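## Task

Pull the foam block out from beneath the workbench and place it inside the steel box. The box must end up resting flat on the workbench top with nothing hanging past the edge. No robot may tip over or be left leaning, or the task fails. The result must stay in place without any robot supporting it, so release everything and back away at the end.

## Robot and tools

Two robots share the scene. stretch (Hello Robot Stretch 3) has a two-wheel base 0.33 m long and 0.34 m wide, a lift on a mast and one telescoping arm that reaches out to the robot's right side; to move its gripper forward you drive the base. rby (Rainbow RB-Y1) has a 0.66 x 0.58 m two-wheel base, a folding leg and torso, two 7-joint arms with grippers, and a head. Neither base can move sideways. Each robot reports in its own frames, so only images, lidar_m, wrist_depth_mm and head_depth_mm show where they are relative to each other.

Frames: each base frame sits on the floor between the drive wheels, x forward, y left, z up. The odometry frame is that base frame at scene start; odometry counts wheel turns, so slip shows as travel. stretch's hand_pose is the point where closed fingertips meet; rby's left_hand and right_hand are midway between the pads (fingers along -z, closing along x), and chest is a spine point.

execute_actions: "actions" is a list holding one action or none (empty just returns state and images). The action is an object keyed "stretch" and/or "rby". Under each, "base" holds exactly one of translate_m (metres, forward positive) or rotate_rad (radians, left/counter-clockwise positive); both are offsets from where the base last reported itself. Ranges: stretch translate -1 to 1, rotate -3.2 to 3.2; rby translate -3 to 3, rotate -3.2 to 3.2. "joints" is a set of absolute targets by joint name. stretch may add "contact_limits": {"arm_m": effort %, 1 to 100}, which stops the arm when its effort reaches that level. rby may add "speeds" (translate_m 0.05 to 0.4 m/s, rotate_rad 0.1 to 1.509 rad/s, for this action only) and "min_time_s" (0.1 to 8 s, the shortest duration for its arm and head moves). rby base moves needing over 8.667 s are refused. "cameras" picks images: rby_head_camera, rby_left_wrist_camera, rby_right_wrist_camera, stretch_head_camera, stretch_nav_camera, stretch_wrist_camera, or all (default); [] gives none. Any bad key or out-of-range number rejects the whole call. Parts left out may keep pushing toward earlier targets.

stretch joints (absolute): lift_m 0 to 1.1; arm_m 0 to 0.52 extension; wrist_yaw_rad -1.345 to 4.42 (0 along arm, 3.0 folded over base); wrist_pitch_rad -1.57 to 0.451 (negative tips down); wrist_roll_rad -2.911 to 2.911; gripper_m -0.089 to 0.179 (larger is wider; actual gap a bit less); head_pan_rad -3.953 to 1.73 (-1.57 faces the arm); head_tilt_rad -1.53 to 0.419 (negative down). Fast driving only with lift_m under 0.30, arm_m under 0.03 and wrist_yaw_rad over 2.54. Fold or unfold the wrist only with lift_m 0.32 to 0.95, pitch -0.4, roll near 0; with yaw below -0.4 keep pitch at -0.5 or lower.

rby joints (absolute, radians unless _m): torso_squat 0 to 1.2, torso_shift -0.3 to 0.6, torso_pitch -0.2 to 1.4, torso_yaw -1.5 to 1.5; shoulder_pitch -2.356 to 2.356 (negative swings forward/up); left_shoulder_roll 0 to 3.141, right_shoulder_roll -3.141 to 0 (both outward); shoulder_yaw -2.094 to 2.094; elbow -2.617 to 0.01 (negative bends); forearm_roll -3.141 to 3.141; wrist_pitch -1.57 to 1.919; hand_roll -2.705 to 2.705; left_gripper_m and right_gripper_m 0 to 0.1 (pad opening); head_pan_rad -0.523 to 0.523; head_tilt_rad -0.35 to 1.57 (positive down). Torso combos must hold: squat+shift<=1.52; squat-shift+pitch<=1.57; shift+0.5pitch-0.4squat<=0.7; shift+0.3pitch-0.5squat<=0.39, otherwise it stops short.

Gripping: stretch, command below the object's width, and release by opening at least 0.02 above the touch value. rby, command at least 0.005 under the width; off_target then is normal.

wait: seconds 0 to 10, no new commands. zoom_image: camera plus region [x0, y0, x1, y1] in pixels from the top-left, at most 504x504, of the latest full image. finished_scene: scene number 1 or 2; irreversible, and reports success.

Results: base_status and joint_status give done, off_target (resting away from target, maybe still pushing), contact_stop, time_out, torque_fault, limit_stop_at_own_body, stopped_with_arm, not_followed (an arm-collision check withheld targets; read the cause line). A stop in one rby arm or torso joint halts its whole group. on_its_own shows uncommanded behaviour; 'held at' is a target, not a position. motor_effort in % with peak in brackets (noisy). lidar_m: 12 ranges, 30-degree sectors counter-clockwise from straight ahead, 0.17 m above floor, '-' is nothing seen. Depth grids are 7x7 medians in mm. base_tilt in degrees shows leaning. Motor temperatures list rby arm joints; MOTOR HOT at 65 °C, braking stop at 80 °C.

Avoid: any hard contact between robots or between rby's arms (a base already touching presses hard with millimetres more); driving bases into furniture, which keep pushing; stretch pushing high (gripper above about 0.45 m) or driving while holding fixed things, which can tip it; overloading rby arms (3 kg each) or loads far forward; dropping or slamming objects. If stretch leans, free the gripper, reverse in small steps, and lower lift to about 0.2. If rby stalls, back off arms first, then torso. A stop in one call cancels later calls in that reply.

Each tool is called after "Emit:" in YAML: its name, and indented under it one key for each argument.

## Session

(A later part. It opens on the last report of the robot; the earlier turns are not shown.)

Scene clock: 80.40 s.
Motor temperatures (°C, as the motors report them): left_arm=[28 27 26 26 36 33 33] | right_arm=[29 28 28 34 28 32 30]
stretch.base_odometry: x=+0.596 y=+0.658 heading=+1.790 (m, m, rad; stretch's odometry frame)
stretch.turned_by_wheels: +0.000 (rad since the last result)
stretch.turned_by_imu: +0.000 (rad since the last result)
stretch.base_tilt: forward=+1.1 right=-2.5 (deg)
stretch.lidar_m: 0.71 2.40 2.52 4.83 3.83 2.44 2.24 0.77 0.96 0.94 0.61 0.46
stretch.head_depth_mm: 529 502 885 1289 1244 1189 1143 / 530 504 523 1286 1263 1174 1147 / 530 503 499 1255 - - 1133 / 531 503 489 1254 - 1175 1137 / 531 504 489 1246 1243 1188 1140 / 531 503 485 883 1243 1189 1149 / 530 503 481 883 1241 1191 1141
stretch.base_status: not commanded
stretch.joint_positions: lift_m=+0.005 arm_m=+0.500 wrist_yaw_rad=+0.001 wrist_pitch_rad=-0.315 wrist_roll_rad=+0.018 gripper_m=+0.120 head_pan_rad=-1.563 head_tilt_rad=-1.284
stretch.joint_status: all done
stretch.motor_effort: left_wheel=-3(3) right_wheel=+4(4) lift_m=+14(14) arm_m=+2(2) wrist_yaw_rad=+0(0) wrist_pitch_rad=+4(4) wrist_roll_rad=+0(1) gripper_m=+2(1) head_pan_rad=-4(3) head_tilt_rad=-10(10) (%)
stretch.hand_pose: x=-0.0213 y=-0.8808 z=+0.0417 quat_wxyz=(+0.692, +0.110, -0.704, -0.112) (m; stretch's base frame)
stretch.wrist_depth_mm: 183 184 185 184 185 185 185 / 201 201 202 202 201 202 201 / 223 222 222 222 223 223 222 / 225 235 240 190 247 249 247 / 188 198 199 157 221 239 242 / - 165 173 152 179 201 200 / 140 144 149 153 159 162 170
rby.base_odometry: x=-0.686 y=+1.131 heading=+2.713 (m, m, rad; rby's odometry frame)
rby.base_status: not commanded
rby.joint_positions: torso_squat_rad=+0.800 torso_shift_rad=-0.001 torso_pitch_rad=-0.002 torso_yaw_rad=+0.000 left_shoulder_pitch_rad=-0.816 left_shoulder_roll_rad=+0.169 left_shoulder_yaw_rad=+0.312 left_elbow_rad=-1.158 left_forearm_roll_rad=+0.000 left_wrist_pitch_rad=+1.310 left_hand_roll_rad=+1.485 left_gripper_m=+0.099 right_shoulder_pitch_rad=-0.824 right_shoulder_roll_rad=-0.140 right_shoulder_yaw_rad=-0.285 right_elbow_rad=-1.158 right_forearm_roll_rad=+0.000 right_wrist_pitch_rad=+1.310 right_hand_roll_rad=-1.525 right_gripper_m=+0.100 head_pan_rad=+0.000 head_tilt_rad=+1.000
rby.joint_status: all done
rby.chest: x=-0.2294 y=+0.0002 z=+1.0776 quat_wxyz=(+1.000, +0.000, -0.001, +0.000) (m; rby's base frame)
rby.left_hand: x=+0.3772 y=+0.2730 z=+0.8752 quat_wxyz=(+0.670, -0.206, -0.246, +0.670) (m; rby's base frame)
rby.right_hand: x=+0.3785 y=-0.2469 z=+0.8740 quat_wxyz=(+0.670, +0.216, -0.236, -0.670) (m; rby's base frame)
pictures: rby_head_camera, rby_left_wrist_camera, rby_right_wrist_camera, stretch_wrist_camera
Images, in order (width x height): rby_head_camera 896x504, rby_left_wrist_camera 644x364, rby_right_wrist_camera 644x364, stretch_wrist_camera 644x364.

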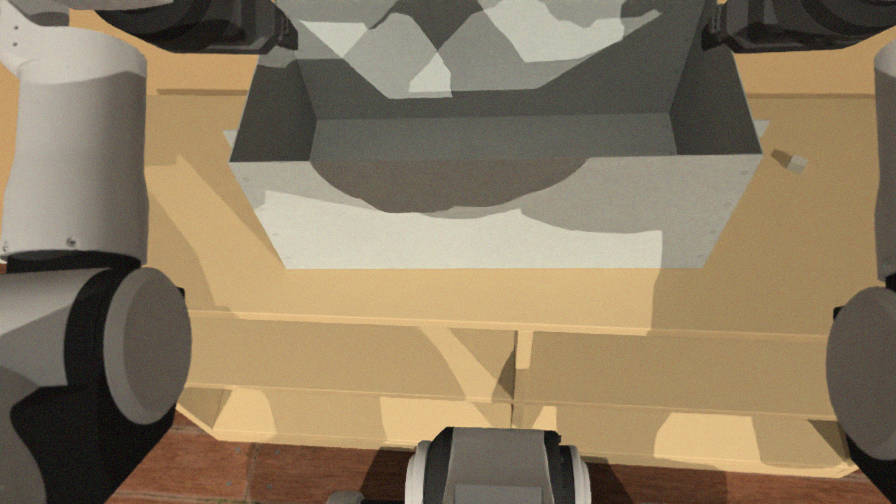

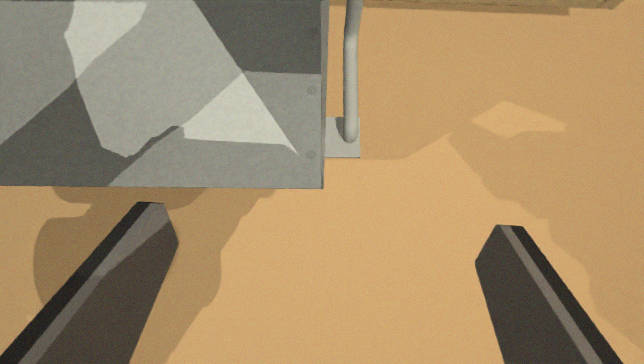

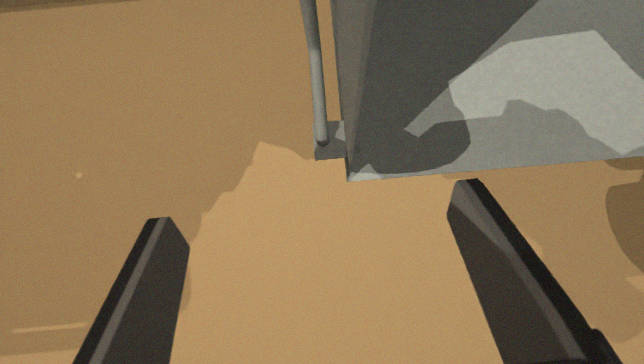

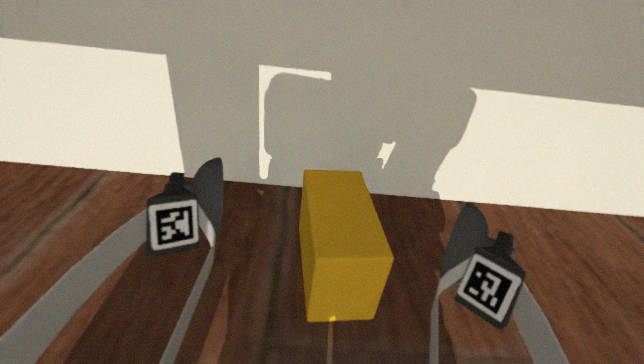

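Emit:
execute_actions:
  actions:
    - {"stretch":{"joints":{"arm_m":0.52}},"rby":{"base":{"translate_m":-0.035},"joints":{"torso_squat_rad":0.87,"head_tilt_rad":0.85}}}
  cameras: ["rby_head_camera","rby_left_wrist_camera","rby_right_wrist_camera"]

Emit:
execute_actions:
  actions:
    - {"stretch":{"joints":{"gripper_m":0.0}}}
  cameras: ["stretch_wrist_camera"]

Scene clock: 86.00 s.
Motor temperatures (°C, as the motors report them): left_arm=[28 27 26 26 36 33 33] | right_arm=[29 28 28 34 28 32 30]
stretch.base_odometry: x=+0.596 y=+0.658 heading=+1.790 (m, m, rad; stretch's odometry frame)
stretch.turned_by_wheels: +0.000 (rad since the last result)
stretch.turned_by_imu: +0.000 (rad since the last result)
stretch.base_tilt: forward=+1.1 right=-2.5 (deg)
stretch.lidar_m: 0.71 2.40 2.51 4.83 3.81 2.44 2.23 0.77 0.96 0.94 0.61 0.46
stretch.head_depth_mm: 530 503 889 1285 1243 1191 1142 / 530 503 523 1284 1261 1176 1150 / 530 503 500 1251 - - 1134 / 531 503 488 1252 - 1175 1139 / 530 503 489 1244 1245 1190 1139 / 531 503 485 881 1248 1186 1145 / 531 504 481 881 1245 1187 1141
stretch.base_status: not commanded
stretch.joint_positions: lift_m=+0.005 arm_m=+0.517 wrist_yaw_rad=+0.001 wrist_pitch_rad=-0.315 wrist_roll_rad=+0.018 gripper_m=+0.120 head_pan_rad=-1.563 head_tilt_rad=-1.284
stretch.joint_status: all done
joint sent to its limit — the command would take stretch.arm_m past its upper limit, so that joint was sent only as far as its limit.
stretch.motor_effort: left_wheel=-3(2) right_wheel=+4(4) lift_m=+14(14) arm_m=+2(2) wrist_yaw_rad=+0(1) wrist_pitch_rad=+4(4) wrist_roll_rad=+0(1) gripper_m=+0(0) head_pan_rad=-4(4) head_tilt_rad=-10(10) (%)
stretch.hand_pose: x=-0.0213 y=-0.8985 z=+0.0417 quat_wxyz=(+0.692, +0.110, -0.704, -0.112) (m; stretch's base frame)
stretch.wrist_depth_mm: 168 168 168 168 169 168 167 / 184 183 185 184 184 183 184 / 202 204 202 202 203 203 203 / 217 222 225 220 226 226 224 / 189 200 200 153 223 237 241 / - 164 172 128 180 200 199 / 141 144 149 142 157 161 170
rby.base_odometry: x=-0.654 y=+1.116 heading=+2.715 (m, m, rad; rby's odometry frame)
rby.base_status: done
rby.joint_positions: torso_squat_rad=+0.870 torso_shift_rad=-0.001 torso_pitch_rad=-0.002 torso_yaw_rad=+0.000 left_shoulder_pitch_rad=-0.816 left_shoulder_roll_rad=+0.169 left_shoulder_yaw_rad=+0.312 left_elbow_rad=-1.158 left_forearm_roll_rad=+0.000 left_wrist_pitch_rad=+1.310 left_hand_roll_rad=+1.485 left_gripper_m=+0.099 right_shoulder_pitch_rad=-0.824 right_shoulder_roll_rad=-0.140 right_shoulder_yaw_rad=-0.285 right_elbow_rad=-1.158 right_forearm_roll_rad=+0.000 right_wrist_pitch_rad=+1.310 right_hand_roll_rad=-1.525 right_gripper_m=+0.100 head_pan_rad=+0.000 head_tilt_rad=+0.850
rby.joint_status: all done
rby.chest: x=-0.2293 y=+0.0002 z=+1.0413 quat_wxyz=(+1.000, +0.000, -0.001, +0.000) (m; rby's base frame)
rby.left_hand: x=+0.3772 y=+0.2730 z=+0.8388 quat_wxyz=(+0.670, -0.206, -0.246, +0.670) (m; rby's base frame)
rby.right_hand: x=+0.3786 y=-0.2469 z=+0.8376 quat_wxyz=(+0.670, +0.216, -0.236, -0.670) (m; rby's base frame)
pictures: rby_head_camera, rby_left_wrist_camera, rby_right_wrist_camera
Images, in order (width x height): rby_head_camera 896x504, rby_left_wrist_camera 644x364, rby_right_wrist_camera 644x364.

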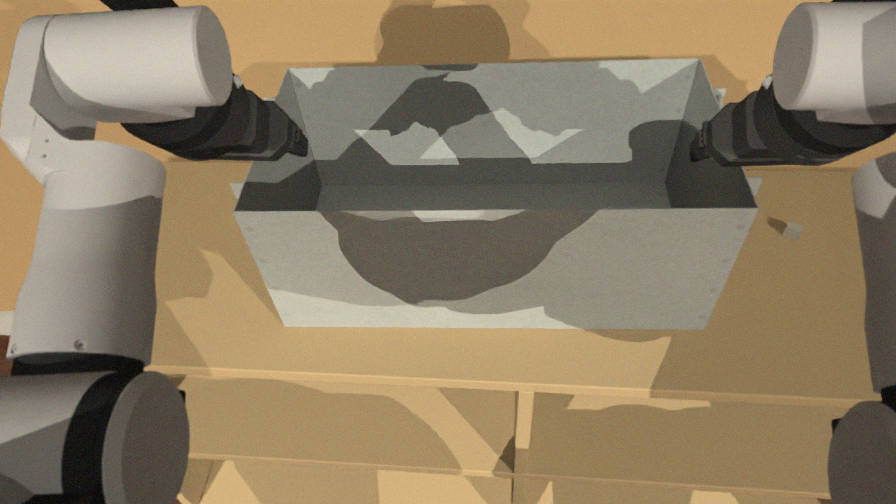

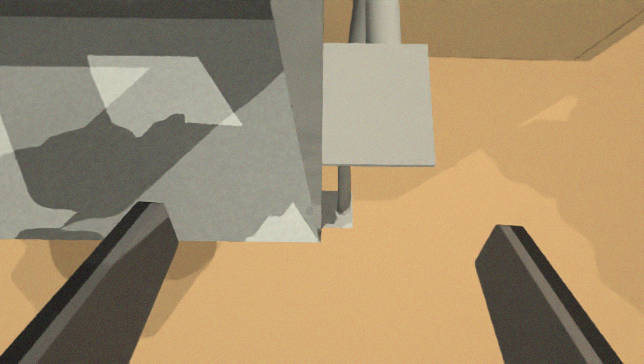

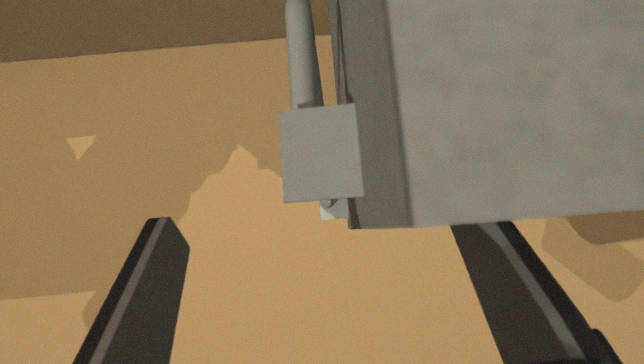

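Scene clock: 87.70 s.
Motor temperatures (°C, as the motors report them): left_arm=[28 27 26 26 36 33 33] | right_arm=[29 28 28 34 28 32 30]
stretch.base_odometry: x=+0.596 y=+0.658 heading=+1.790 (m, m, rad; stretch's odometry frame)
stretch.turned_by_wheels: +0.000 (rad since the last result)
stretch.turned_by_imu: +0.000 (rad since the last result)
stretch.base_tilt: forward=+1.2 right=-2.4 (deg)
stretch.lidar_m: 0.71 2.41 2.50 4.83 3.82 2.44 2.24 0.77 0.95 0.94 0.61 0.46
stretch.head_depth_mm: 530 503 886 1283 1246 1186 1141 / 530 502 524 1286 1260 1173 1147 / 531 503 499 1249 - - 1137 / 530 503 488 1249 - 1179 1140 / 531 503 489 1241 1245 1192 1138 / 531 502 485 883 1248 1186 1145 / 531 504 482 881 1246 1198 1139
stretch.base_status: not commanded
stretch.joint_positions: lift_m=+0.005 arm_m=+0.517 wrist_yaw_rad=+0.001 wrist_pitch_rad=-0.315 wrist_roll_rad=+0.018 gripper_m=+0.001 head_pan_rad=-1.563 head_tilt_rad=-1.284
stretch.joint_status: all done
stretch.motor_effort: left_wheel=-3(3) right_wheel=+4(4) lift_m=+14(14) arm_m=+2(3) wrist_yaw_rad=-1(0) wrist_pitch_rad=+4(4) wrist_roll_rad=+1(1) gripper_m=-13(87) head_pan_rad=-4(5) head_tilt_rad=-10(13) (%)
stretch.hand_pose: x=-0.0213 y=-0.8985 z=+0.0417 quat_wxyz=(+0.692, +0.110, -0.704, -0.112) (m; stretch's base frame)
stretch.wrist_depth_mm: 169 168 168 169 169 168 169 / 184 183 184 184 184 184 184 / 203 202 202 203 203 202 202 / 217 220 222 216 225 225 225 / 190 195 206 145 227 233 242 / 162 167 171 124 174 192 199 / 142 146 148 136 156 165 169
rby.base_odometry: x=-0.654 y=+1.116 heading=+2.715 (m, m, rad; rby's odometry frame)
rby.base_status: not commanded
rby.joint_positions: torso_squat_rad=+0.870 torso_shift_rad=-0.001 torso_pitch_rad=-0.002 torso_yaw_rad=+0.000 left_shoulder_pitch_rad=-0.816 left_shoulder_roll_rad=+0.169 left_shoulder_yaw_rad=+0.312 left_elbow_rad=-1.158 left_forearm_roll_rad=+0.000 left_wrist_pitch_rad=+1.310 left_hand_roll_rad=+1.485 left_gripper_m=+0.099 right_shoulder_pitch_rad=-0.824 right_shoulder_roll_rad=-0.140 right_shoulder_yaw_rad=-0.285 right_elbow_rad=-1.158 right_forearm_roll_rad=+0.000 right_wrist_pitch_rad=+1.310 right_hand_roll_rad=-1.525 right_gripper_m=+0.100 head_pan_rad=+0.000 head_tilt_rad=+0.850
rby.joint_status: not commanded
rby.chest: x=-0.2293 y=+0.0002 z=+1.0413 quat_wxyz=(+1.000, +0.000, -0.001, +0.000) (m; rby's base frame)
rby.left_hand: x=+0.3772 y=+0.2730 z=+0.8388 quat_wxyz=(+0.670, -0.206, -0.246, +0.670) (m; rby's base frame)
rby.right_hand: x=+0.3786 y=-0.2469 z=+0.8376 quat_wxyz=(+0.670, +0.216, -0.236, -0.670) (m; rby's base frame)
pictures: stretch_wrist_camera
Images, in order (width x height): stretch_wrist_camera 644x364.

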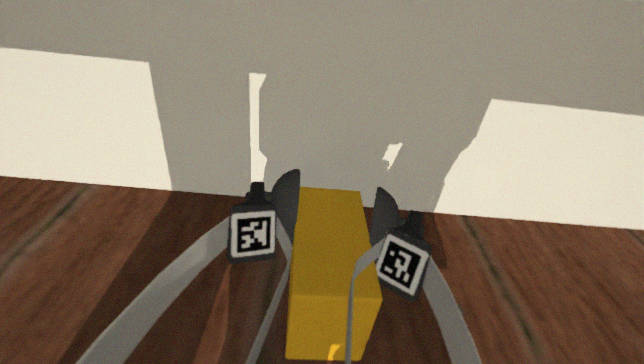

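Emit:
execute_actions:
  actions:
    - {"stretch":{"joints":{"lift_m":0.09}},"rby":{"base":{"translate_m":0.03}}}
  cameras: ["stretch_wrist_camera"]

Emit:
execute_actions:
  actions:
    - {"stretch":{"joints":{"arm_m":0.0}},"rby":{"joints":{"torso_squat_rad":0.94}}}
  cameras: ["stretch_wrist_camera","rby_head_camera","rby_left_wrist_camera","rby_right_wrist_camera"]

Scene clock: 90.60 s.
Motor temperatures (°C, as the motors report them): left_arm=[28 27 26 26 36 33 33] | right_arm=[29 28 28 34 28 32 30]
stretch.base_odometry: x=+0.596 y=+0.658 heading=+1.790 (m, m, rad; stretch's odometry frame)
stretch.turned_by_wheels: +0.000 (rad since the last result)
stretch.turned_by_imu: +0.000 (rad since the last result)
stretch.base_tilt: forward=+1.0 right=-2.4 (deg)
stretch.lidar_m: 0.71 2.40 2.51 4.83 3.85 2.44 2.24 0.77 0.96 0.94 0.61 0.46
stretch.head_depth_mm: 530 503 887 1283 1246 1188 1140 / 531 503 523 1286 1260 - 1145 / 531 503 500 1249 - - 1133 / 531 503 489 1255 - 1178 1141 / 531 503 488 1242 1244 1189 1142 / 531 503 485 882 1243 1190 1143 / 531 502 481 882 1245 1189 1143
stretch.base_status: not commanded
stretch.joint_positions: lift_m=+0.090 arm_m=+0.517 wrist_yaw_rad=+0.001 wrist_pitch_rad=-0.316 wrist_roll_rad=+0.018 gripper_m=+0.001 head_pan_rad=-1.563 head_tilt_rad=-1.284
stretch.joint_status: all done
stretch.motor_effort: left_wheel=-4(3) right_wheel=+4(4) lift_m=+26(28) arm_m=+2(2) wrist_yaw_rad=-2(2) wrist_pitch_rad=+4(5) wrist_roll_rad=+0(1) gripper_m=-13(13) head_pan_rad=-4(3) head_tilt_rad=-11(10) (%)
stretch.hand_pose: x=-0.0213 y=-0.8984 z=+0.1259 quat_wxyz=(+0.692, +0.111, -0.704, -0.112) (m; stretch's base frame)
stretch.wrist_depth_mm: 168 169 168 168 168 168 168 / 185 183 183 184 184 182 184 / 202 203 203 201 203 203 202 / 226 226 223 215 225 224 225 / 253 253 248 145 252 255 254 / 257 264 268 124 274 285 293 / 222 231 233 136 246 261 266
rby.base_odometry: x=-0.681 y=+1.129 heading=+2.714 (m, m, rad; rby's odometry frame)
rby.base_status: done
rby.joint_positions: torso_squat_rad=+0.870 torso_shift_rad=-0.001 torso_pitch_rad=-0.002 torso_yaw_rad=+0.000 left_shoulder_pitch_rad=-0.816 left_shoulder_roll_rad=+0.169 left_shoulder_yaw_rad=+0.312 left_elbow_rad=-1.158 left_forearm_roll_rad=+0.000 left_wrist_pitch_rad=+1.310 left_hand_roll_rad=+1.485 left_gripper_m=+0.099 right_shoulder_pitch_rad=-0.824 right_shoulder_roll_rad=-0.140 right_shoulder_yaw_rad=-0.285 right_elbow_rad=-1.158 right_forearm_roll_rad=+0.000 right_wrist_pitch_rad=+1.310 right_hand_roll_rad=-1.525 right_gripper_m=+0.100 head_pan_rad=+0.000 head_tilt_rad=+0.850
rby.joint_status: not commanded
rby.chest: x=-0.2292 y=+0.0002 z=+1.0413 quat_wxyz=(+1.000, +0.000, -0.001, +0.000) (m; rby's base frame)
rby.left_hand: x=+0.3773 y=+0.2730 z=+0.8388 quat_wxyz=(+0.670, -0.206, -0.246, +0.670) (m; rby's base frame)
rby.right_hand: x=+0.3786 y=-0.2469 z=+0.8376 quat_wxyz=(+0.670, +0.216, -0.236, -0.670) (m; rby's base frame)
pictures: stretch_wrist_camera
Images, in order (width x height): stretch_wrist_camera 644x364.

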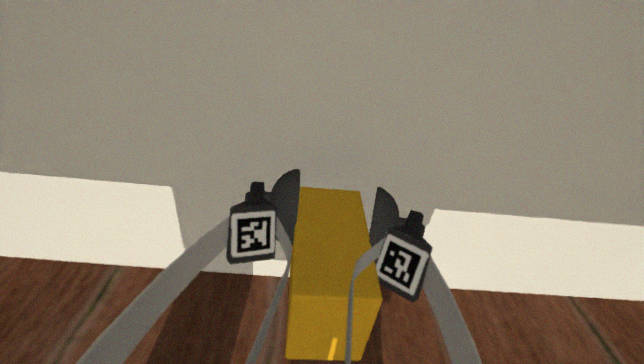

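Scene clock: 95.57 s.
Motor temperatures (°C, as the motors report them): left_arm=[28 27 26 26 36 33 33] | right_arm=[29 28 28 34 28 32 30]
stretch.base_odometry: x=+0.596 y=+0.658 heading=+1.790 (m, m, rad; stretch's odometry frame)
stretch.turned_by_wheels: +0.000 (rad since the last result)
stretch.turned_by_imu: -0.001 (rad since the last result)
stretch.base_tilt: forward=+1.1 right=-2.4 (deg)
stretch.lidar_m: 0.71 2.41 2.51 4.84 3.82 2.44 2.24 0.77 0.95 0.94 0.61 0.46
stretch.head_depth_mm: 529 502 889 1283 1246 1191 1139 / 530 503 524 1289 1263 - 1148 / 531 503 500 1266 - - 1133 / 531 503 489 1238 - 1175 1141 / 530 504 489 1244 1247 1188 1140 / 531 504 486 884 1239 1187 1140 / 531 504 482 884 1246 1195 1139
stretch.base_status: not commanded
stretch.joint_positions: lift_m=+0.090 arm_m=+0.001 wrist_yaw_rad=+0.001 wrist_pitch_rad=-0.296 wrist_roll_rad=+0.018 gripper_m=+0.001 head_pan_rad=-1.563 head_tilt_rad=-1.284
stretch.joint_status: all done
stretch.motor_effort: left_wheel=-3(3) right_wheel=+4(4) lift_m=+26(26) arm_m=-8(9) wrist_yaw_rad=-1(0) wrist_pitch_rad=-1(5) wrist_roll_rad=+1(0) gripper_m=-13(12) head_pan_rad=-4(4) head_tilt_rad=-10(11) (%)
stretch.hand_pose: x=-0.0214 y=-0.3838 z=+0.1305 quat_wxyz=(+0.693, +0.104, -0.705, -0.105) (m; stretch's base frame)
stretch.wrist_depth_mm: 533 634 651 664 653 632 654 / 545 664 685 697 712 699 705 / 469 497 528 574 625 673 709 / 372 392 421 443 472 496 529 / 312 317 342 146 376 385 399 / 261 272 278 124 284 316 328 / 229 235 244 136 257 272 277
rby.base_odometry: x=-0.681 y=+1.129 heading=+2.714 (m, m, rad; rby's odometry frame)
rby.base_status: not commanded
rby.joint_positions: torso_squat_rad=+0.940 torso_shift_rad=-0.002 torso_pitch_rad=-0.005 torso_yaw_rad=+0.000 left_shoulder_pitch_rad=-0.818 left_shoulder_roll_rad=+0.170 left_shoulder_yaw_rad=+0.312 left_elbow_rad=-1.159 left_forearm_roll_rad=+0.000 left_wrist_pitch_rad=+1.310 left_hand_roll_rad=+1.485 left_gripper_m=+0.099 right_shoulder_pitch_rad=-0.831 right_shoulder_roll_rad=-0.142 right_shoulder_yaw_rad=-0.285 right_elbow_rad=-1.163 right_forearm_roll_rad=+0.000 right_wrist_pitch_rad=+1.309 right_hand_roll_rad=-1.525 right_gripper_m=+0.100 head_pan_rad=+0.000 head_tilt_rad=+0.850
rby.joint_status: all done
rby.chest: x=-0.2305 y=+0.0004 z=+1.0026 quat_wxyz=(+1.000, +0.000, -0.003, +0.000) (m; rby's base frame)
rby.left_hand: x=+0.3772 y=+0.2730 z=+0.8031 quat_wxyz=(+0.669, -0.208, -0.248, +0.669) (m; rby's base frame)
rby.right_hand: x=+0.3808 y=-0.2464 z=+0.8075 quat_wxyz=(+0.669, +0.221, -0.242, -0.667) (m; rby's base frame)
pictures: rby_head_camera, rby_left_wrist_camera, rby_right_wrist_camera, stretch_wrist_camera
Images, in order (width x height): rby_head_camera 896x504, rby_left_wrist_camera 644x364, rby_right_wrist_camera 644x364, stretch_wrist_camera 644x364.

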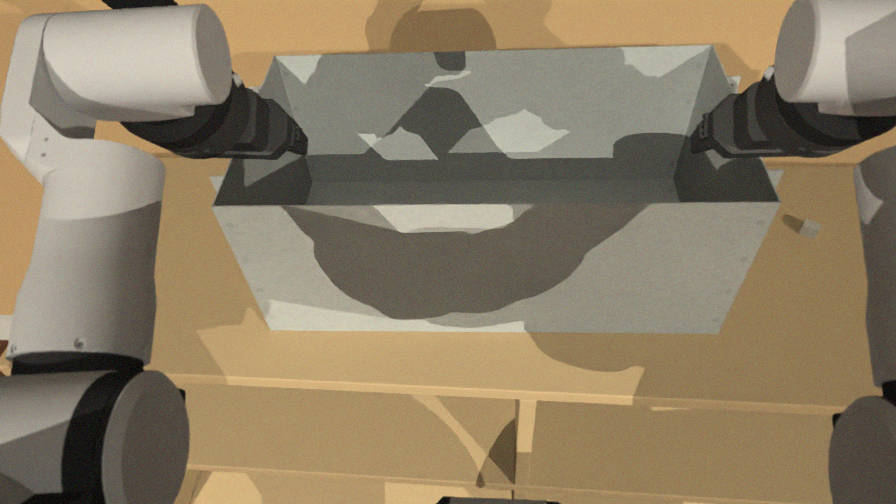

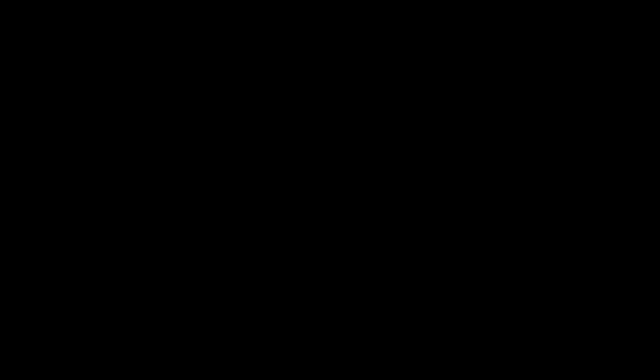

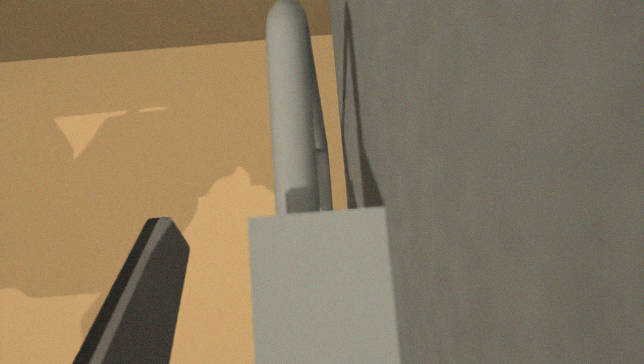

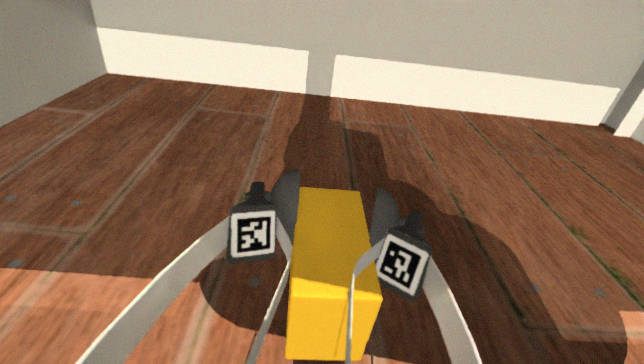

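Emit:
execute_actions:
  actions:
    - {"stretch":{"joints":{"lift_m":0.16,"gripper_m":-0.02}},"rby":{"joints":{"torso_squat_rad":0.915,"left_shoulder_pitch_rad":-0.816,"left_shoulder_roll_rad":0.169,"left_elbow_rad":-1.158,"right_shoulder_pitch_rad":-0.824,"right_shoulder_roll_rad":-0.14,"right_elbow_rad":-1.158,"left_gripper_m":0.03,"right_gripper_m":0.03}}}
  cameras: ["rby_head_camera","rby_left_wrist_camera","rby_right_wrist_camera"]

Scene clock: 98.40 s.
Motor temperatures (°C, as the motors report them): left_arm=[28 27 26 26 36 33 33] | right_arm=[29 28 28 34 28 32 30]
stretch.base_odometry: x=+0.596 y=+0.658 heading=+1.790 (m, m, rad; stretch's odometry frame)
stretch.turned_by_wheels: +0.000 (rad since the last result)
stretch.turned_by_imu: +0.000 (rad since the last result)
stretch.base_tilt: forward=+1.1 right=-2.5 (deg)
stretch.lidar_m: 0.71 2.39 2.51 4.84 3.83 2.44 2.24 0.77 0.95 0.33 0.61 0.46
stretch.head_depth_mm: 530 503 886 1287 1242 1181 1143 / 531 503 524 1282 1261 - 1148 / 531 503 500 1260 - - 1135 / 531 503 488 1061 - 1174 1140 / 531 504 488 1246 1240 1190 1138 / 530 504 485 884 1245 1189 1141 / 531 504 482 882 1245 1188 1143
stretch.base_status: not commanded
stretch.joint_positions: lift_m=+0.160 arm_m=+0.000 wrist_yaw_rad=+0.001 wrist_pitch_rad=-0.316 wrist_roll_rad=+0.018 gripper_m=-0.019 head_pan_rad=-1.563 head_tilt_rad=-1.284
stretch.joint_status: all done
stretch.motor_effort: left_wheel=-3(3) right_wheel=+4(4) lift_m=+26(24) arm_m=-3(8) wrist_yaw_rad=+0(1) wrist_pitch_rad=+5(5) wrist_roll_rad=+0(1) gripper_m=-19(87) head_pan_rad=-4(4) head_tilt_rad=-10(11) (%)
stretch.hand_pose: x=-0.0214 y=-0.3813 z=+0.1959 quat_wxyz=(+0.692, +0.111, -0.704, -0.112) (m; stretch's base frame)
stretch.wrist_depth_mm: 535 655 637 652 649 656 639 / 551 714 710 709 707 704 705 / 542 629 673 710 742 755 753 / 464 491 538 550 569 619 654 / 388 412 436 146 484 483 513 / 337 341 352 125 366 399 416 / 293 301 311 137 328 344 353
rby.base_odometry: x=-0.681 y=+1.129 heading=+2.714 (m, m, rad; rby's odometry frame)
rby.base_status: not commanded
rby.joint_positions: torso_squat_rad=+0.915 torso_shift_rad=-0.001 torso_pitch_rad=-0.002 torso_yaw_rad=+0.001 left_shoulder_pitch_rad=-0.817 left_shoulder_roll_rad=+0.169 left_shoulder_yaw_rad=+0.312 left_elbow_rad=-1.158 left_forearm_roll_rad=+0.000 left_wrist_pitch_rad=+1.310 left_hand_roll_rad=+1.485 left_gripper_m=+0.030 right_shoulder_pitch_rad=-0.824 right_shoulder_roll_rad=-0.139 right_shoulder_yaw_rad=-0.285 right_elbow_rad=-1.158 right_forearm_roll_rad=-0.001 right_wrist_pitch_rad=+1.310 right_hand_roll_rad=-1.525 right_gripper_m=+0.031 head_pan_rad=+0.000 head_tilt_rad=+0.850
rby.joint_status: all done
rby.chest: x=-0.2292 y=+0.0003 z=+1.0168 quat_wxyz=(+1.000, +0.000, -0.001, +0.000) (m; rby's base frame)
rby.left_hand: x=+0.3774 y=+0.2732 z=+0.8145 quat_wxyz=(+0.669, -0.207, -0.246, +0.670) (m; rby's base frame)
rby.right_hand: x=+0.3788 y=-0.2456 z=+0.8132 quat_wxyz=(+0.671, +0.217, -0.236, -0.669) (m; rby's base frame)
pictures: rby_head_camera, rby_left_wrist_camera, rby_right_wrist_camera
Images, in order (width x height): rby_head_camera 896x504, rby_left_wrist_camera 644x364, rby_right_wrist_camera 644x364.

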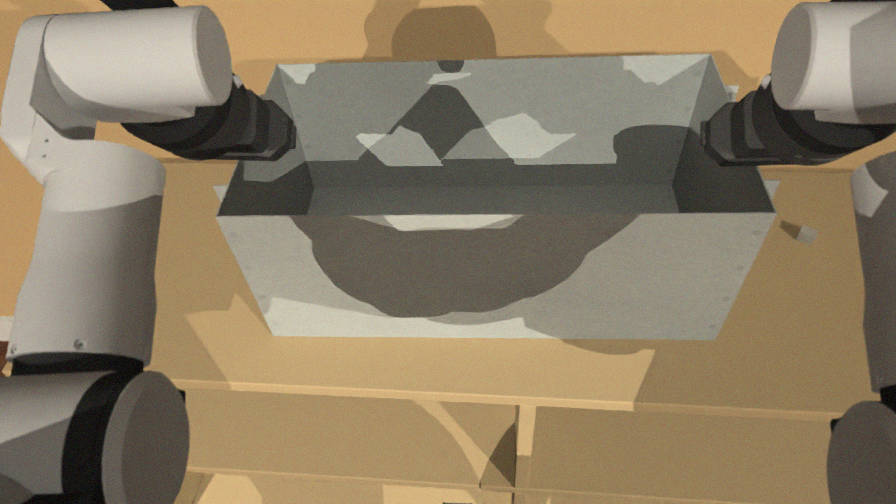

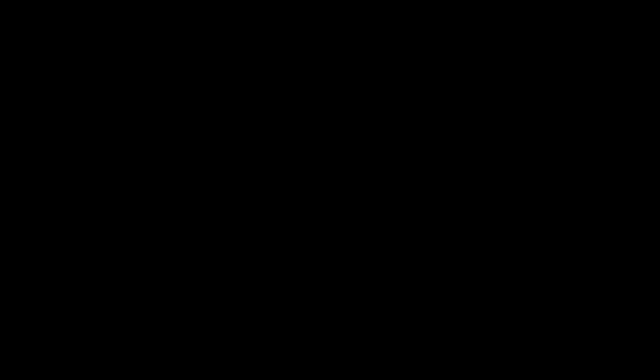

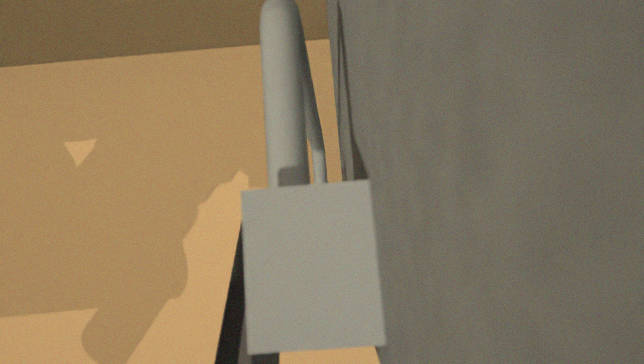

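Emit:
execute_actions:
  actions:
    - {"stretch":{"joints":{"lift_m":0.2}},"rby":{"joints":{"left_gripper_m":0.0,"right_gripper_m":0.0}}}
  cameras: ["rby_head_camera","rby_right_wrist_camera"]

Scene clock: 100.13 s.
Motor temperatures (°C, as the motors report them): left_arm=[28 27 26 26 36 33 33] | right_arm=[29 28 28 34 29 32 30]
stretch.base_odometry: x=+0.596 y=+0.658 heading=+1.790 (m, m, rad; stretch's odometry frame)
stretch.turned_by_wheels: +0.000 (rad since the last result)
stretch.turned_by_imu: +0.000 (rad since the last result)
stretch.base_tilt: forward=+1.1 right=-2.4 (deg)
stretch.lidar_m: 0.71 2.41 2.51 4.82 3.84 2.44 2.24 0.78 0.95 0.94 0.62 0.46
stretch.head_depth_mm: 530 503 889 1286 1243 1178 1140 / 531 503 524 1286 1257 - 1151 / 531 503 500 1250 - - 1135 / 531 503 488 1064 - 1175 1140 / 531 503 489 1245 1241 1186 1138 / 531 503 485 882 1242 1189 1139 / 531 503 482 884 1242 1188 1142
stretch.base_status: not commanded
stretch.joint_positions: lift_m=+0.200 arm_m=+0.000 wrist_yaw_rad=+0.001 wrist_pitch_rad=-0.316 wrist_roll_rad=+0.018 gripper_m=-0.019 head_pan_rad=-1.563 head_tilt_rad=-1.284
stretch.joint_status: all done
stretch.motor_effort: left_wheel=-3(3) right_wheel=+4(4) lift_m=+26(28) arm_m=-3(3) wrist_yaw_rad=-1(1) wrist_pitch_rad=+5(5) wrist_roll_rad=+0(0) gripper_m=-19(20) head_pan_rad=-4(5) head_tilt_rad=-10(12) (%)
stretch.hand_pose: x=-0.0214 y=-0.3813 z=+0.2357 quat_wxyz=(+0.692, +0.111, -0.704, -0.113) (m; stretch's base frame)
stretch.wrist_depth_mm: 532 644 644 651 655 642 640 / 541 717 706 709 713 698 715 / 552 687 754 745 783 781 760 / 518 559 601 636 669 686 719 / 443 465 489 146 537 543 568 / 382 395 401 125 408 449 475 / 332 342 350 137 371 391 397
rby.base_odometry: x=-0.681 y=+1.129 heading=+2.714 (m, m, rad; rby's odometry frame)
rby.base_status: not commanded
rby.joint_positions: torso_squat_rad=+0.915 torso_shift_rad=-0.001 torso_pitch_rad=-0.002 torso_yaw_rad=+0.001 left_shoulder_pitch_rad=-0.818 left_shoulder_roll_rad=+0.163 left_shoulder_yaw_rad=+0.310 left_elbow_rad=-1.158 left_forearm_roll_rad=+0.002 left_wrist_pitch_rad=+1.310 left_hand_roll_rad=+1.485 left_gripper_m=+0.002 right_shoulder_pitch_rad=-0.826 right_shoulder_roll_rad=-0.132 right_shoulder_yaw_rad=-0.283 right_elbow_rad=-1.158 right_forearm_roll_rad=-0.003 right_wrist_pitch_rad=+1.310 right_hand_roll_rad=-1.525 right_gripper_m=+0.003 head_pan_rad=+0.000 head_tilt_rad=+0.850
rby.joint_status: all done
rby.chest: x=-0.2292 y=+0.0003 z=+1.0168 quat_wxyz=(+1.000, +0.000, -0.001, +0.000) (m; rby's base frame)
rby.left_hand: x=+0.3775 y=+0.2683 z=+0.8141 quat_wxyz=(+0.671, -0.209, -0.243, +0.668) (m; rby's base frame)
rby.right_hand: x=+0.3789 y=-0.2401 z=+0.8129 quat_wxyz=(+0.673, +0.219, -0.233, -0.667) (m; rby's base frame)
pictures: rby_head_camera, rby_right_wrist_camera
Images, in order (width x height): rby_head_camera 896x504, rby_right_wrist_camera 644x364.

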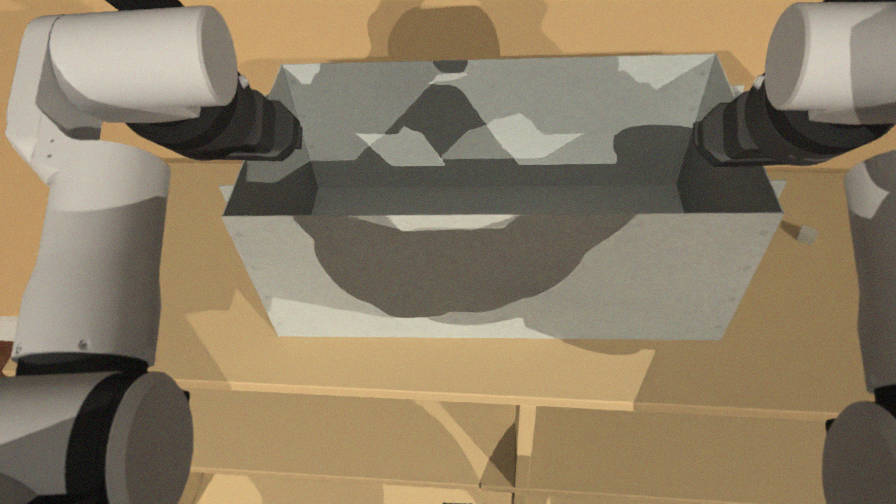

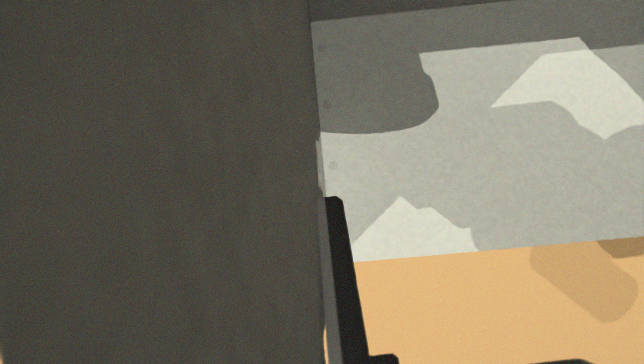

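Emit:
execute_actions:
  actions:
    - {"stretch":{"joints":{"wrist_yaw_rad":1.5}},"rby":{"joints":{"left_shoulder_roll_rad":0.163,"left_shoulder_pitch_rad":-0.818,"left_shoulder_yaw_rad":0.31,"right_shoulder_roll_rad":-0.132,"right_shoulder_pitch_rad":-0.826,"right_shoulder_yaw_rad":-0.283,"torso_squat_rad":0.8}}}
  cameras: ["rby_head_camera","rby_right_wrist_camera","stretch_nav_camera"]

Scene clock: 103.33 s.
Motor temperatures (°C, as the motors report them): left_arm=[28 27 26 26 37 33 33] | right_arm=[29 28 28 34 29 32 30]
stretch.base_odometry: x=+0.596 y=+0.658 heading=+1.790 (m, m, rad; stretch's odometry frame)
stretch.turned_by_wheels: +0.000 (rad since the last result)
stretch.turned_by_imu: +0.000 (rad since the last result)
stretch.base_tilt: forward=+1.1 right=-2.4 (deg)
stretch.lidar_m: 0.71 2.40 2.51 4.84 3.83 2.44 2.24 0.77 0.95 0.94 0.62 0.46
stretch.head_depth_mm: 530 502 887 1288 1242 1180 1144 / 531 503 524 1286 1254 - 1147 / 531 503 501 1251 - - 1131 / 531 503 489 1244 - 1175 1142 / 531 504 489 1236 1240 1189 1140 / 531 503 486 884 1234 1188 1140 / 531 503 482 881 1244 1192 1141
stretch.base_status: not commanded
stretch.joint_positions: lift_m=+0.200 arm_m=+0.000 wrist_yaw_rad=+1.498 wrist_pitch_rad=-0.316 wrist_roll_rad=+0.018 gripper_m=-0.019 head_pan_rad=-1.563 head_tilt_rad=-1.284
stretch.joint_status: all done
stretch.motor_effort: left_wheel=-3(3) right_wheel=+4(4) lift_m=+26(26) arm_m=-3(3) wrist_yaw_rad=+2(4) wrist_pitch_rad=+5(5) wrist_roll_rad=+0(1) gripper_m=-18(20) head_pan_rad=-5(3) head_tilt_rad=-11(12) (%)
stretch.hand_pose: x=+0.2140 y=-0.1625 z=+0.2357 quat_wxyz=(+0.584, +0.560, -0.440, +0.389) (m; stretch's base frame)
stretch.wrist_depth_mm: - - - 894 316 288 292 / 882 984 - 951 318 315 325 / 665 710 750 749 352 351 357 / 529 563 605 598 384 393 404 / 436 463 489 145 439 443 465 / 383 393 404 125 407 448 469 / 332 343 353 137 326 388 406
rby.base_odometry: x=-0.681 y=+1.129 heading=+2.714 (m, m, rad; rby's odometry frame)
rby.base_status: not commanded
rby.joint_positions: torso_squat_rad=+0.800 torso_shift_rad=-0.001 torso_pitch_rad=-0.002 torso_yaw_rad=+0.000 left_shoulder_pitch_rad=-0.818 left_shoulder_roll_rad=+0.163 left_shoulder_yaw_rad=+0.310 left_elbow_rad=-1.158 left_forearm_roll_rad=+0.000 left_wrist_pitch_rad=+1.310 left_hand_roll_rad=+1.485 left_gripper_m=+0.000 right_shoulder_pitch_rad=-0.826 right_shoulder_roll_rad=-0.132 right_shoulder_yaw_rad=-0.283 right_elbow_rad=-1.158 right_forearm_roll_rad=+0.000 right_wrist_pitch_rad=+1.310 right_hand_roll_rad=-1.525 right_gripper_m=+0.000 head_pan_rad=+0.000 head_tilt_rad=+0.850
rby.joint_status: all done
rby.chest: x=-0.2292 y=+0.0002 z=+1.0776 quat_wxyz=(+1.000, +0.000, -0.001, +0.000) (m; rby's base frame)
rby.left_hand: x=+0.3776 y=+0.2683 z=+0.8749 quat_wxyz=(+0.671, -0.208, -0.244, +0.668) (m; rby's base frame)
rby.right_hand: x=+0.3787 y=-0.2408 z=+0.8734 quat_wxyz=(+0.673, +0.218, -0.234, -0.667) (m; rby's base frame)
pictures: rby_head_camera, rby_right_wrist_camera, stretch_nav_camera (sideways: a quarter turn counterclockwise sets it upright)
Images, in order (width x height): rby_head_camera 896x504, rby_right_wrist_camera 644x364, stretch_nav_camera 672x504.

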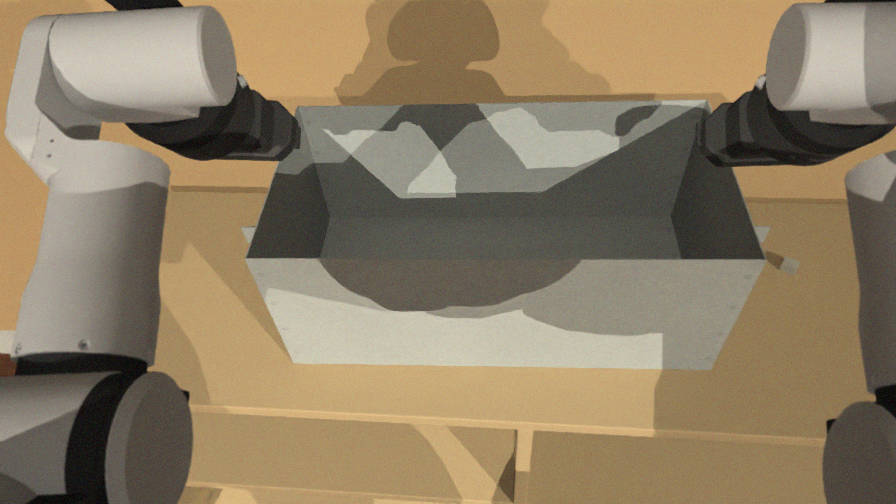

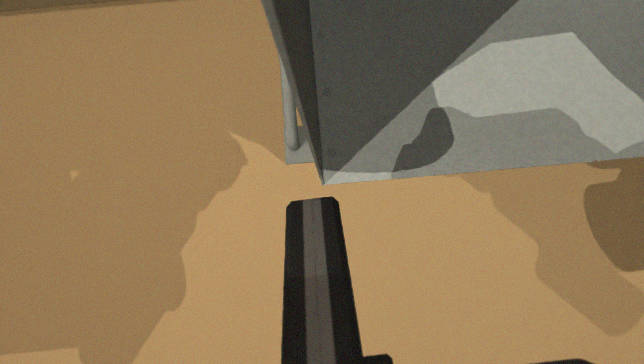

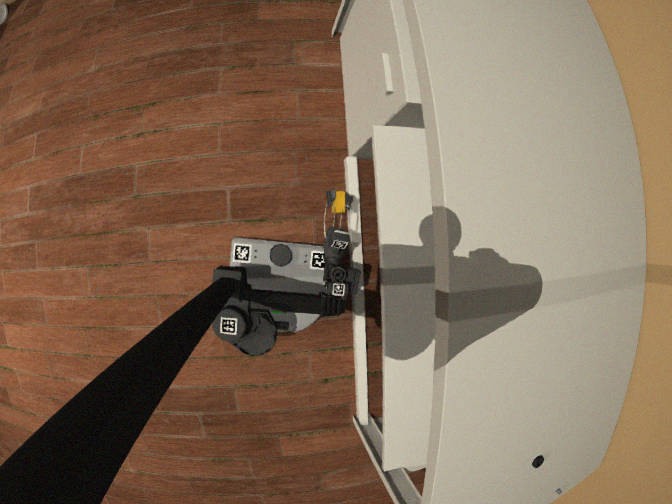

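Emit:
execute_actions:
  actions:
    - {"stretch":{"base":{"translate_m":-0.3},"joints":{"lift_m":1.09,"head_pan_rad":0.0,"head_tilt_rad":-0.5}},"rby":{"joints":{"left_shoulder_roll_rad":0.75,"right_shoulder_roll_rad":-0.75,"left_gripper_m":0.06,"right_gripper_m":0.06,"torso_pitch_rad":0.3,"head_tilt_rad":0.7}}}
  cameras: ["rby_head_camera","stretch_nav_camera"]

Scene clock: 116.93 s.
Motor temperatures (°C, as the motors report them): left_arm=[28 27 26 26 37 33 33] | right_arm=[29 28 28 34 29 32 30]
stretch.base_odometry: x=+0.662 y=+0.365 heading=+1.789 (m, m, rad; stretch's odometry frame)
stretch.turned_by_wheels: +0.000 (rad since the last result)
stretch.turned_by_imu: -0.001 (rad since the last result)
stretch.base_tilt: forward=+1.3 right=-2.3 (deg)
stretch.lidar_m: 0.82 2.71 2.64 4.77 3.30 2.12 1.93 0.53 0.57 0.99 1.00 0.74
stretch.head_depth_mm: 2003 2072 1299 889 677 951 843 / 2365 2559 1306 892 994 1008 1181 / 2351 2599 1313 1337 1445 1424 1252 / 2311 2527 2800 2454 1866 1500 1257 / 2277 2494 2753 2483 1862 1507 1264 / 2234 2442 2697 2462 1879 1510 1265 / 2203 2397 2658 2479 1882 1507 1267
stretch.base_status: done
stretch.joint_positions: lift_m=+1.090 arm_m=+0.000 wrist_yaw_rad=+1.498 wrist_pitch_rad=-0.317 wrist_roll_rad=+0.018 gripper_m=-0.019 head_pan_rad=-0.007 head_tilt_rad=-0.507
stretch.joint_status: all done
stretch.motor_effort: left_wheel=-3(9) right_wheel=+4(4) lift_m=+26(28) arm_m=-3(3) wrist_yaw_rad=+2(2) wrist_pitch_rad=+5(5) wrist_roll_rad=+0(1) gripper_m=-20(20) head_pan_rad=+4(53) head_tilt_rad=+5(53) (%)
stretch.hand_pose: x=+0.2140 y=-0.1625 z=+1.1257 quat_wxyz=(+0.584, +0.561, -0.440, +0.389) (m; stretch's base frame)
stretch.wrist_depth_mm: - - - - - - 943 / - - - - - - 968 / - - - - - - 930 / - - - 794 801 855 869 / - - - 146 637 652 685 / - - - 124 485 545 578 / - - - 137 440 474 479
rby.base_odometry: x=-0.681 y=+1.129 heading=+2.714 (m, m, rad; rby's odometry frame)
rby.base_status: not commanded
rby.joint_positions: torso_squat_rad=+0.800 torso_shift_rad=-0.001 torso_pitch_rad=+0.300 torso_yaw_rad=+0.000 left_shoulder_pitch_rad=-0.818 left_shoulder_roll_rad=+0.750 left_shoulder_yaw_rad=+0.310 left_elbow_rad=-1.158 left_forearm_roll_rad=+0.000 left_wrist_pitch_rad=+1.310 left_hand_roll_rad=+1.485 left_gripper_m=+0.060 right_shoulder_pitch_rad=-0.826 right_shoulder_roll_rad=-0.750 right_shoulder_yaw_rad=-0.283 right_elbow_rad=-1.158 right_forearm_roll_rad=+0.000 right_wrist_pitch_rad=+1.310 right_hand_roll_rad=-1.525 right_gripper_m=+0.060 head_pan_rad=+0.000 head_tilt_rad=+0.700
rby.joint_status: all done
rby.chest: x=-0.1371 y=+0.0002 z=+1.0638 quat_wxyz=(+0.989, +0.000, +0.149, +0.000) (m; rby's base frame)
rby.left_hand: x=+0.3790 y=+0.5897 z=+0.8725 quat_wxyz=(+0.596, +0.041, -0.370, +0.712) (m; rby's base frame)
rby.right_hand: x=+0.3839 y=-0.5827 z=+0.8722 quat_wxyz=(+0.590, -0.037, -0.373, -0.715) (m; rby's base frame)
pictures: rby_head_camera, stretch_nav_camera (sideways: a quarter turn counterclockwise sets it upright)
Images, in order (width x height): rby_head_camera 896x504, stretch_nav_camera 672x504.

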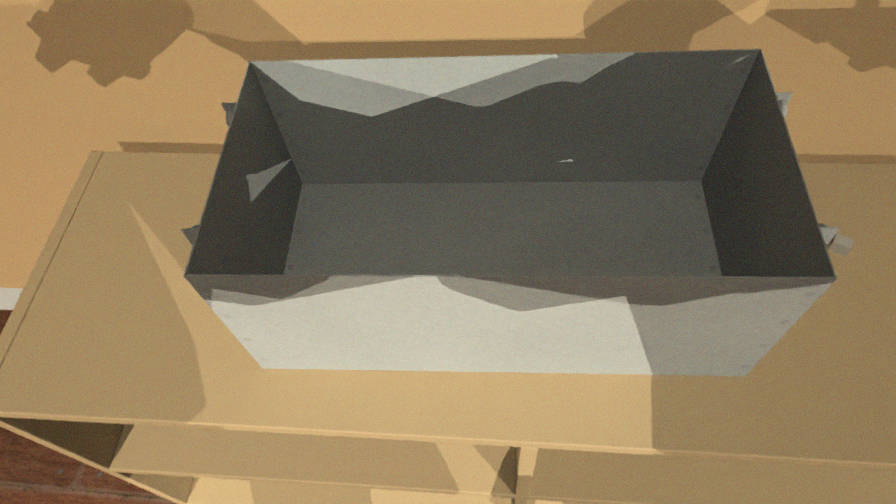

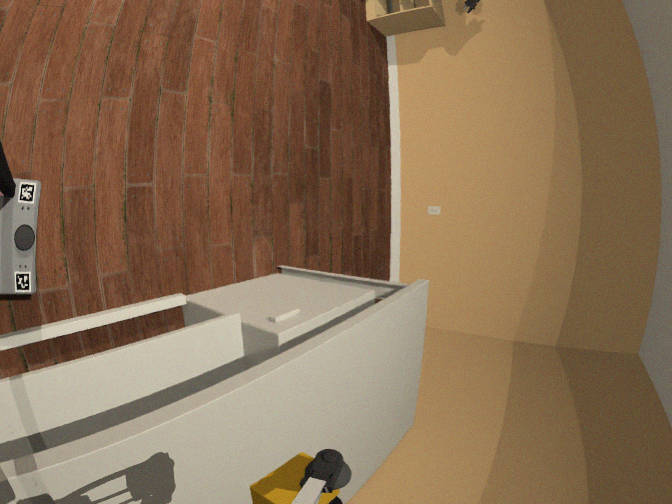

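Emit:
execute_actions:
  actions:
    - {"rby":{"joints":{"torso_yaw_rad":0.028,"left_shoulder_pitch_rad":-0.639,"right_shoulder_pitch_rad":-0.639,"left_shoulder_roll_rad":0.98,"right_shoulder_roll_rad":-0.98,"left_shoulder_yaw_rad":0.198,"right_shoulder_yaw_rad":-0.198,"left_elbow_rad":-1.327,"right_elbow_rad":-1.327,"left_forearm_roll_rad":-1.57,"right_forearm_roll_rad":1.57,"left_wrist_pitch_rad":-1.279,"right_wrist_pitch_rad":-1.279,"left_hand_roll_rad":1.72,"right_hand_roll_rad":-1.72,"left_gripper_m":0.04,"right_gripper_m":0.04},"min_time_s":3}}
  cameras: ["rby_head_camera","rby_left_wrist_camera","rby_right_wrist_camera"]

Scene clock: 125.60 s.
Motor temperatures (°C, as the motors report them): left_arm=[28 27 26 26 37 33 33] | right_arm=[29 28 28 34 29 32 30]
stretch.base_odometry: x=+0.662 y=+0.365 heading=+1.789 (m, m, rad; stretch's odometry frame)
stretch.turned_by_wheels: +0.000 (rad since the last result)
stretch.turned_by_imu: -0.001 (rad since the last result)
stretch.base_tilt: forward=+1.0 right=-2.4 (deg)
stretch.lidar_m: 0.83 2.70 2.64 4.78 3.34 2.12 1.94 0.53 0.58 0.98 0.99 0.74
stretch.head_depth_mm: 1993 2065 1297 888 678 948 843 / 2355 2557 1301 891 992 1011 1179 / 2361 2584 1308 1338 1444 1425 1258 / 2334 2539 2793 2457 1865 1504 1260 / 2276 2500 2763 2454 1875 1505 1262 / 2234 2448 2695 2465 1866 1501 1262 / 2199 2410 2651 2472 1870 1512 1265
stretch.base_status: not commanded
stretch.joint_positions: lift_m=+1.090 arm_m=+0.000 wrist_yaw_rad=+1.498 wrist_pitch_rad=-0.317 wrist_roll_rad=+0.018 gripper_m=-0.019 head_pan_rad=-0.007 head_tilt_rad=-0.507
stretch.joint_status: not commanded
stretch.motor_effort: left_wheel=-4(3) right_wheel=+4(4) lift_m=+26(26) arm_m=-3(3) wrist_yaw_rad=+3(1) wrist_pitch_rad=+5(5) wrist_roll_rad=+0(1) gripper_m=-20(20) head_pan_rad=+4(5) head_tilt_rad=+5(5) (%)
stretch.hand_pose: x=+0.2140 y=-0.1625 z=+1.1257 quat_wxyz=(+0.584, +0.561, -0.440, +0.389) (m; stretch's base frame)
stretch.wrist_depth_mm: - - - - - - - / - - - - - - 951 / - - - - - - 980 / - - - 783 807 829 869 / - - - 146 634 653 698 / - - - 125 496 541 573 / - - - 137 440 470 483
rby.base_odometry: x=-0.681 y=+1.129 heading=+2.714 (m, m, rad; rby's odometry frame)
rby.base_status: not commanded
rby.joint_positions: torso_squat_rad=+0.800 torso_shift_rad=-0.001 torso_pitch_rad=+0.300 torso_yaw_rad=+0.028 left_shoulder_pitch_rad=-0.639 left_shoulder_roll_rad=+0.980 left_shoulder_yaw_rad=+0.198 left_elbow_rad=-1.327 left_forearm_roll_rad=-1.570 left_wrist_pitch_rad=-1.279 left_hand_roll_rad=+1.720 left_gripper_m=+0.040 right_shoulder_pitch_rad=-0.639 right_shoulder_roll_rad=-0.980 right_shoulder_yaw_rad=-0.198 right_elbow_rad=-1.327 right_forearm_roll_rad=+1.570 right_wrist_pitch_rad=-1.279 right_hand_roll_rad=-1.720 right_gripper_m=+0.040 head_pan_rad=+0.000 head_tilt_rad=+0.700
rby.joint_status: all done
rby.chest: x=-0.1371 y=+0.0002 z=+1.0638 quat_wxyz=(+0.989, +0.002, +0.149, +0.014) (m; rby's base frame)
rby.left_hand: x=+0.3740 y=+0.3669 z=+0.9318 quat_wxyz=(+0.715, -0.050, -0.442, -0.540) (m; rby's base frame)
rby.right_hand: x=+0.3926 y=-0.3365 z=+0.9253 quat_wxyz=(+0.700, +0.068, -0.445, +0.554) (m; rby's base frame)
pictures: rby_head_camera, rby_left_wrist_camera, rby_right_wrist_camera
Images, in order (width x height): rby_head_camera 896x504, rby_left_wrist_camera 644x364, rby_right_wrist_camera 644x364.

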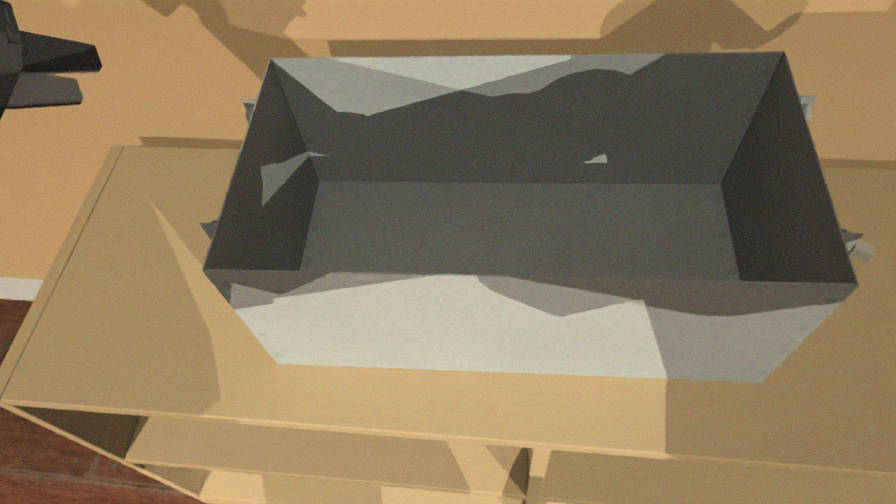

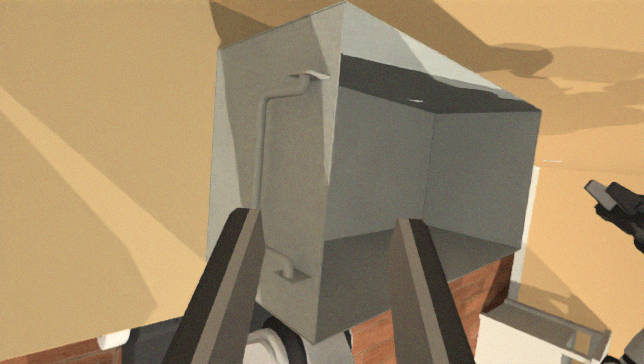

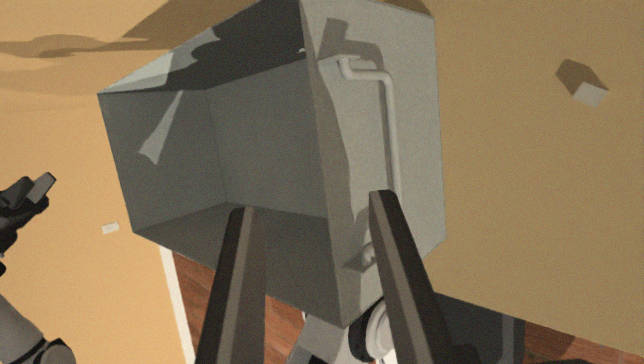

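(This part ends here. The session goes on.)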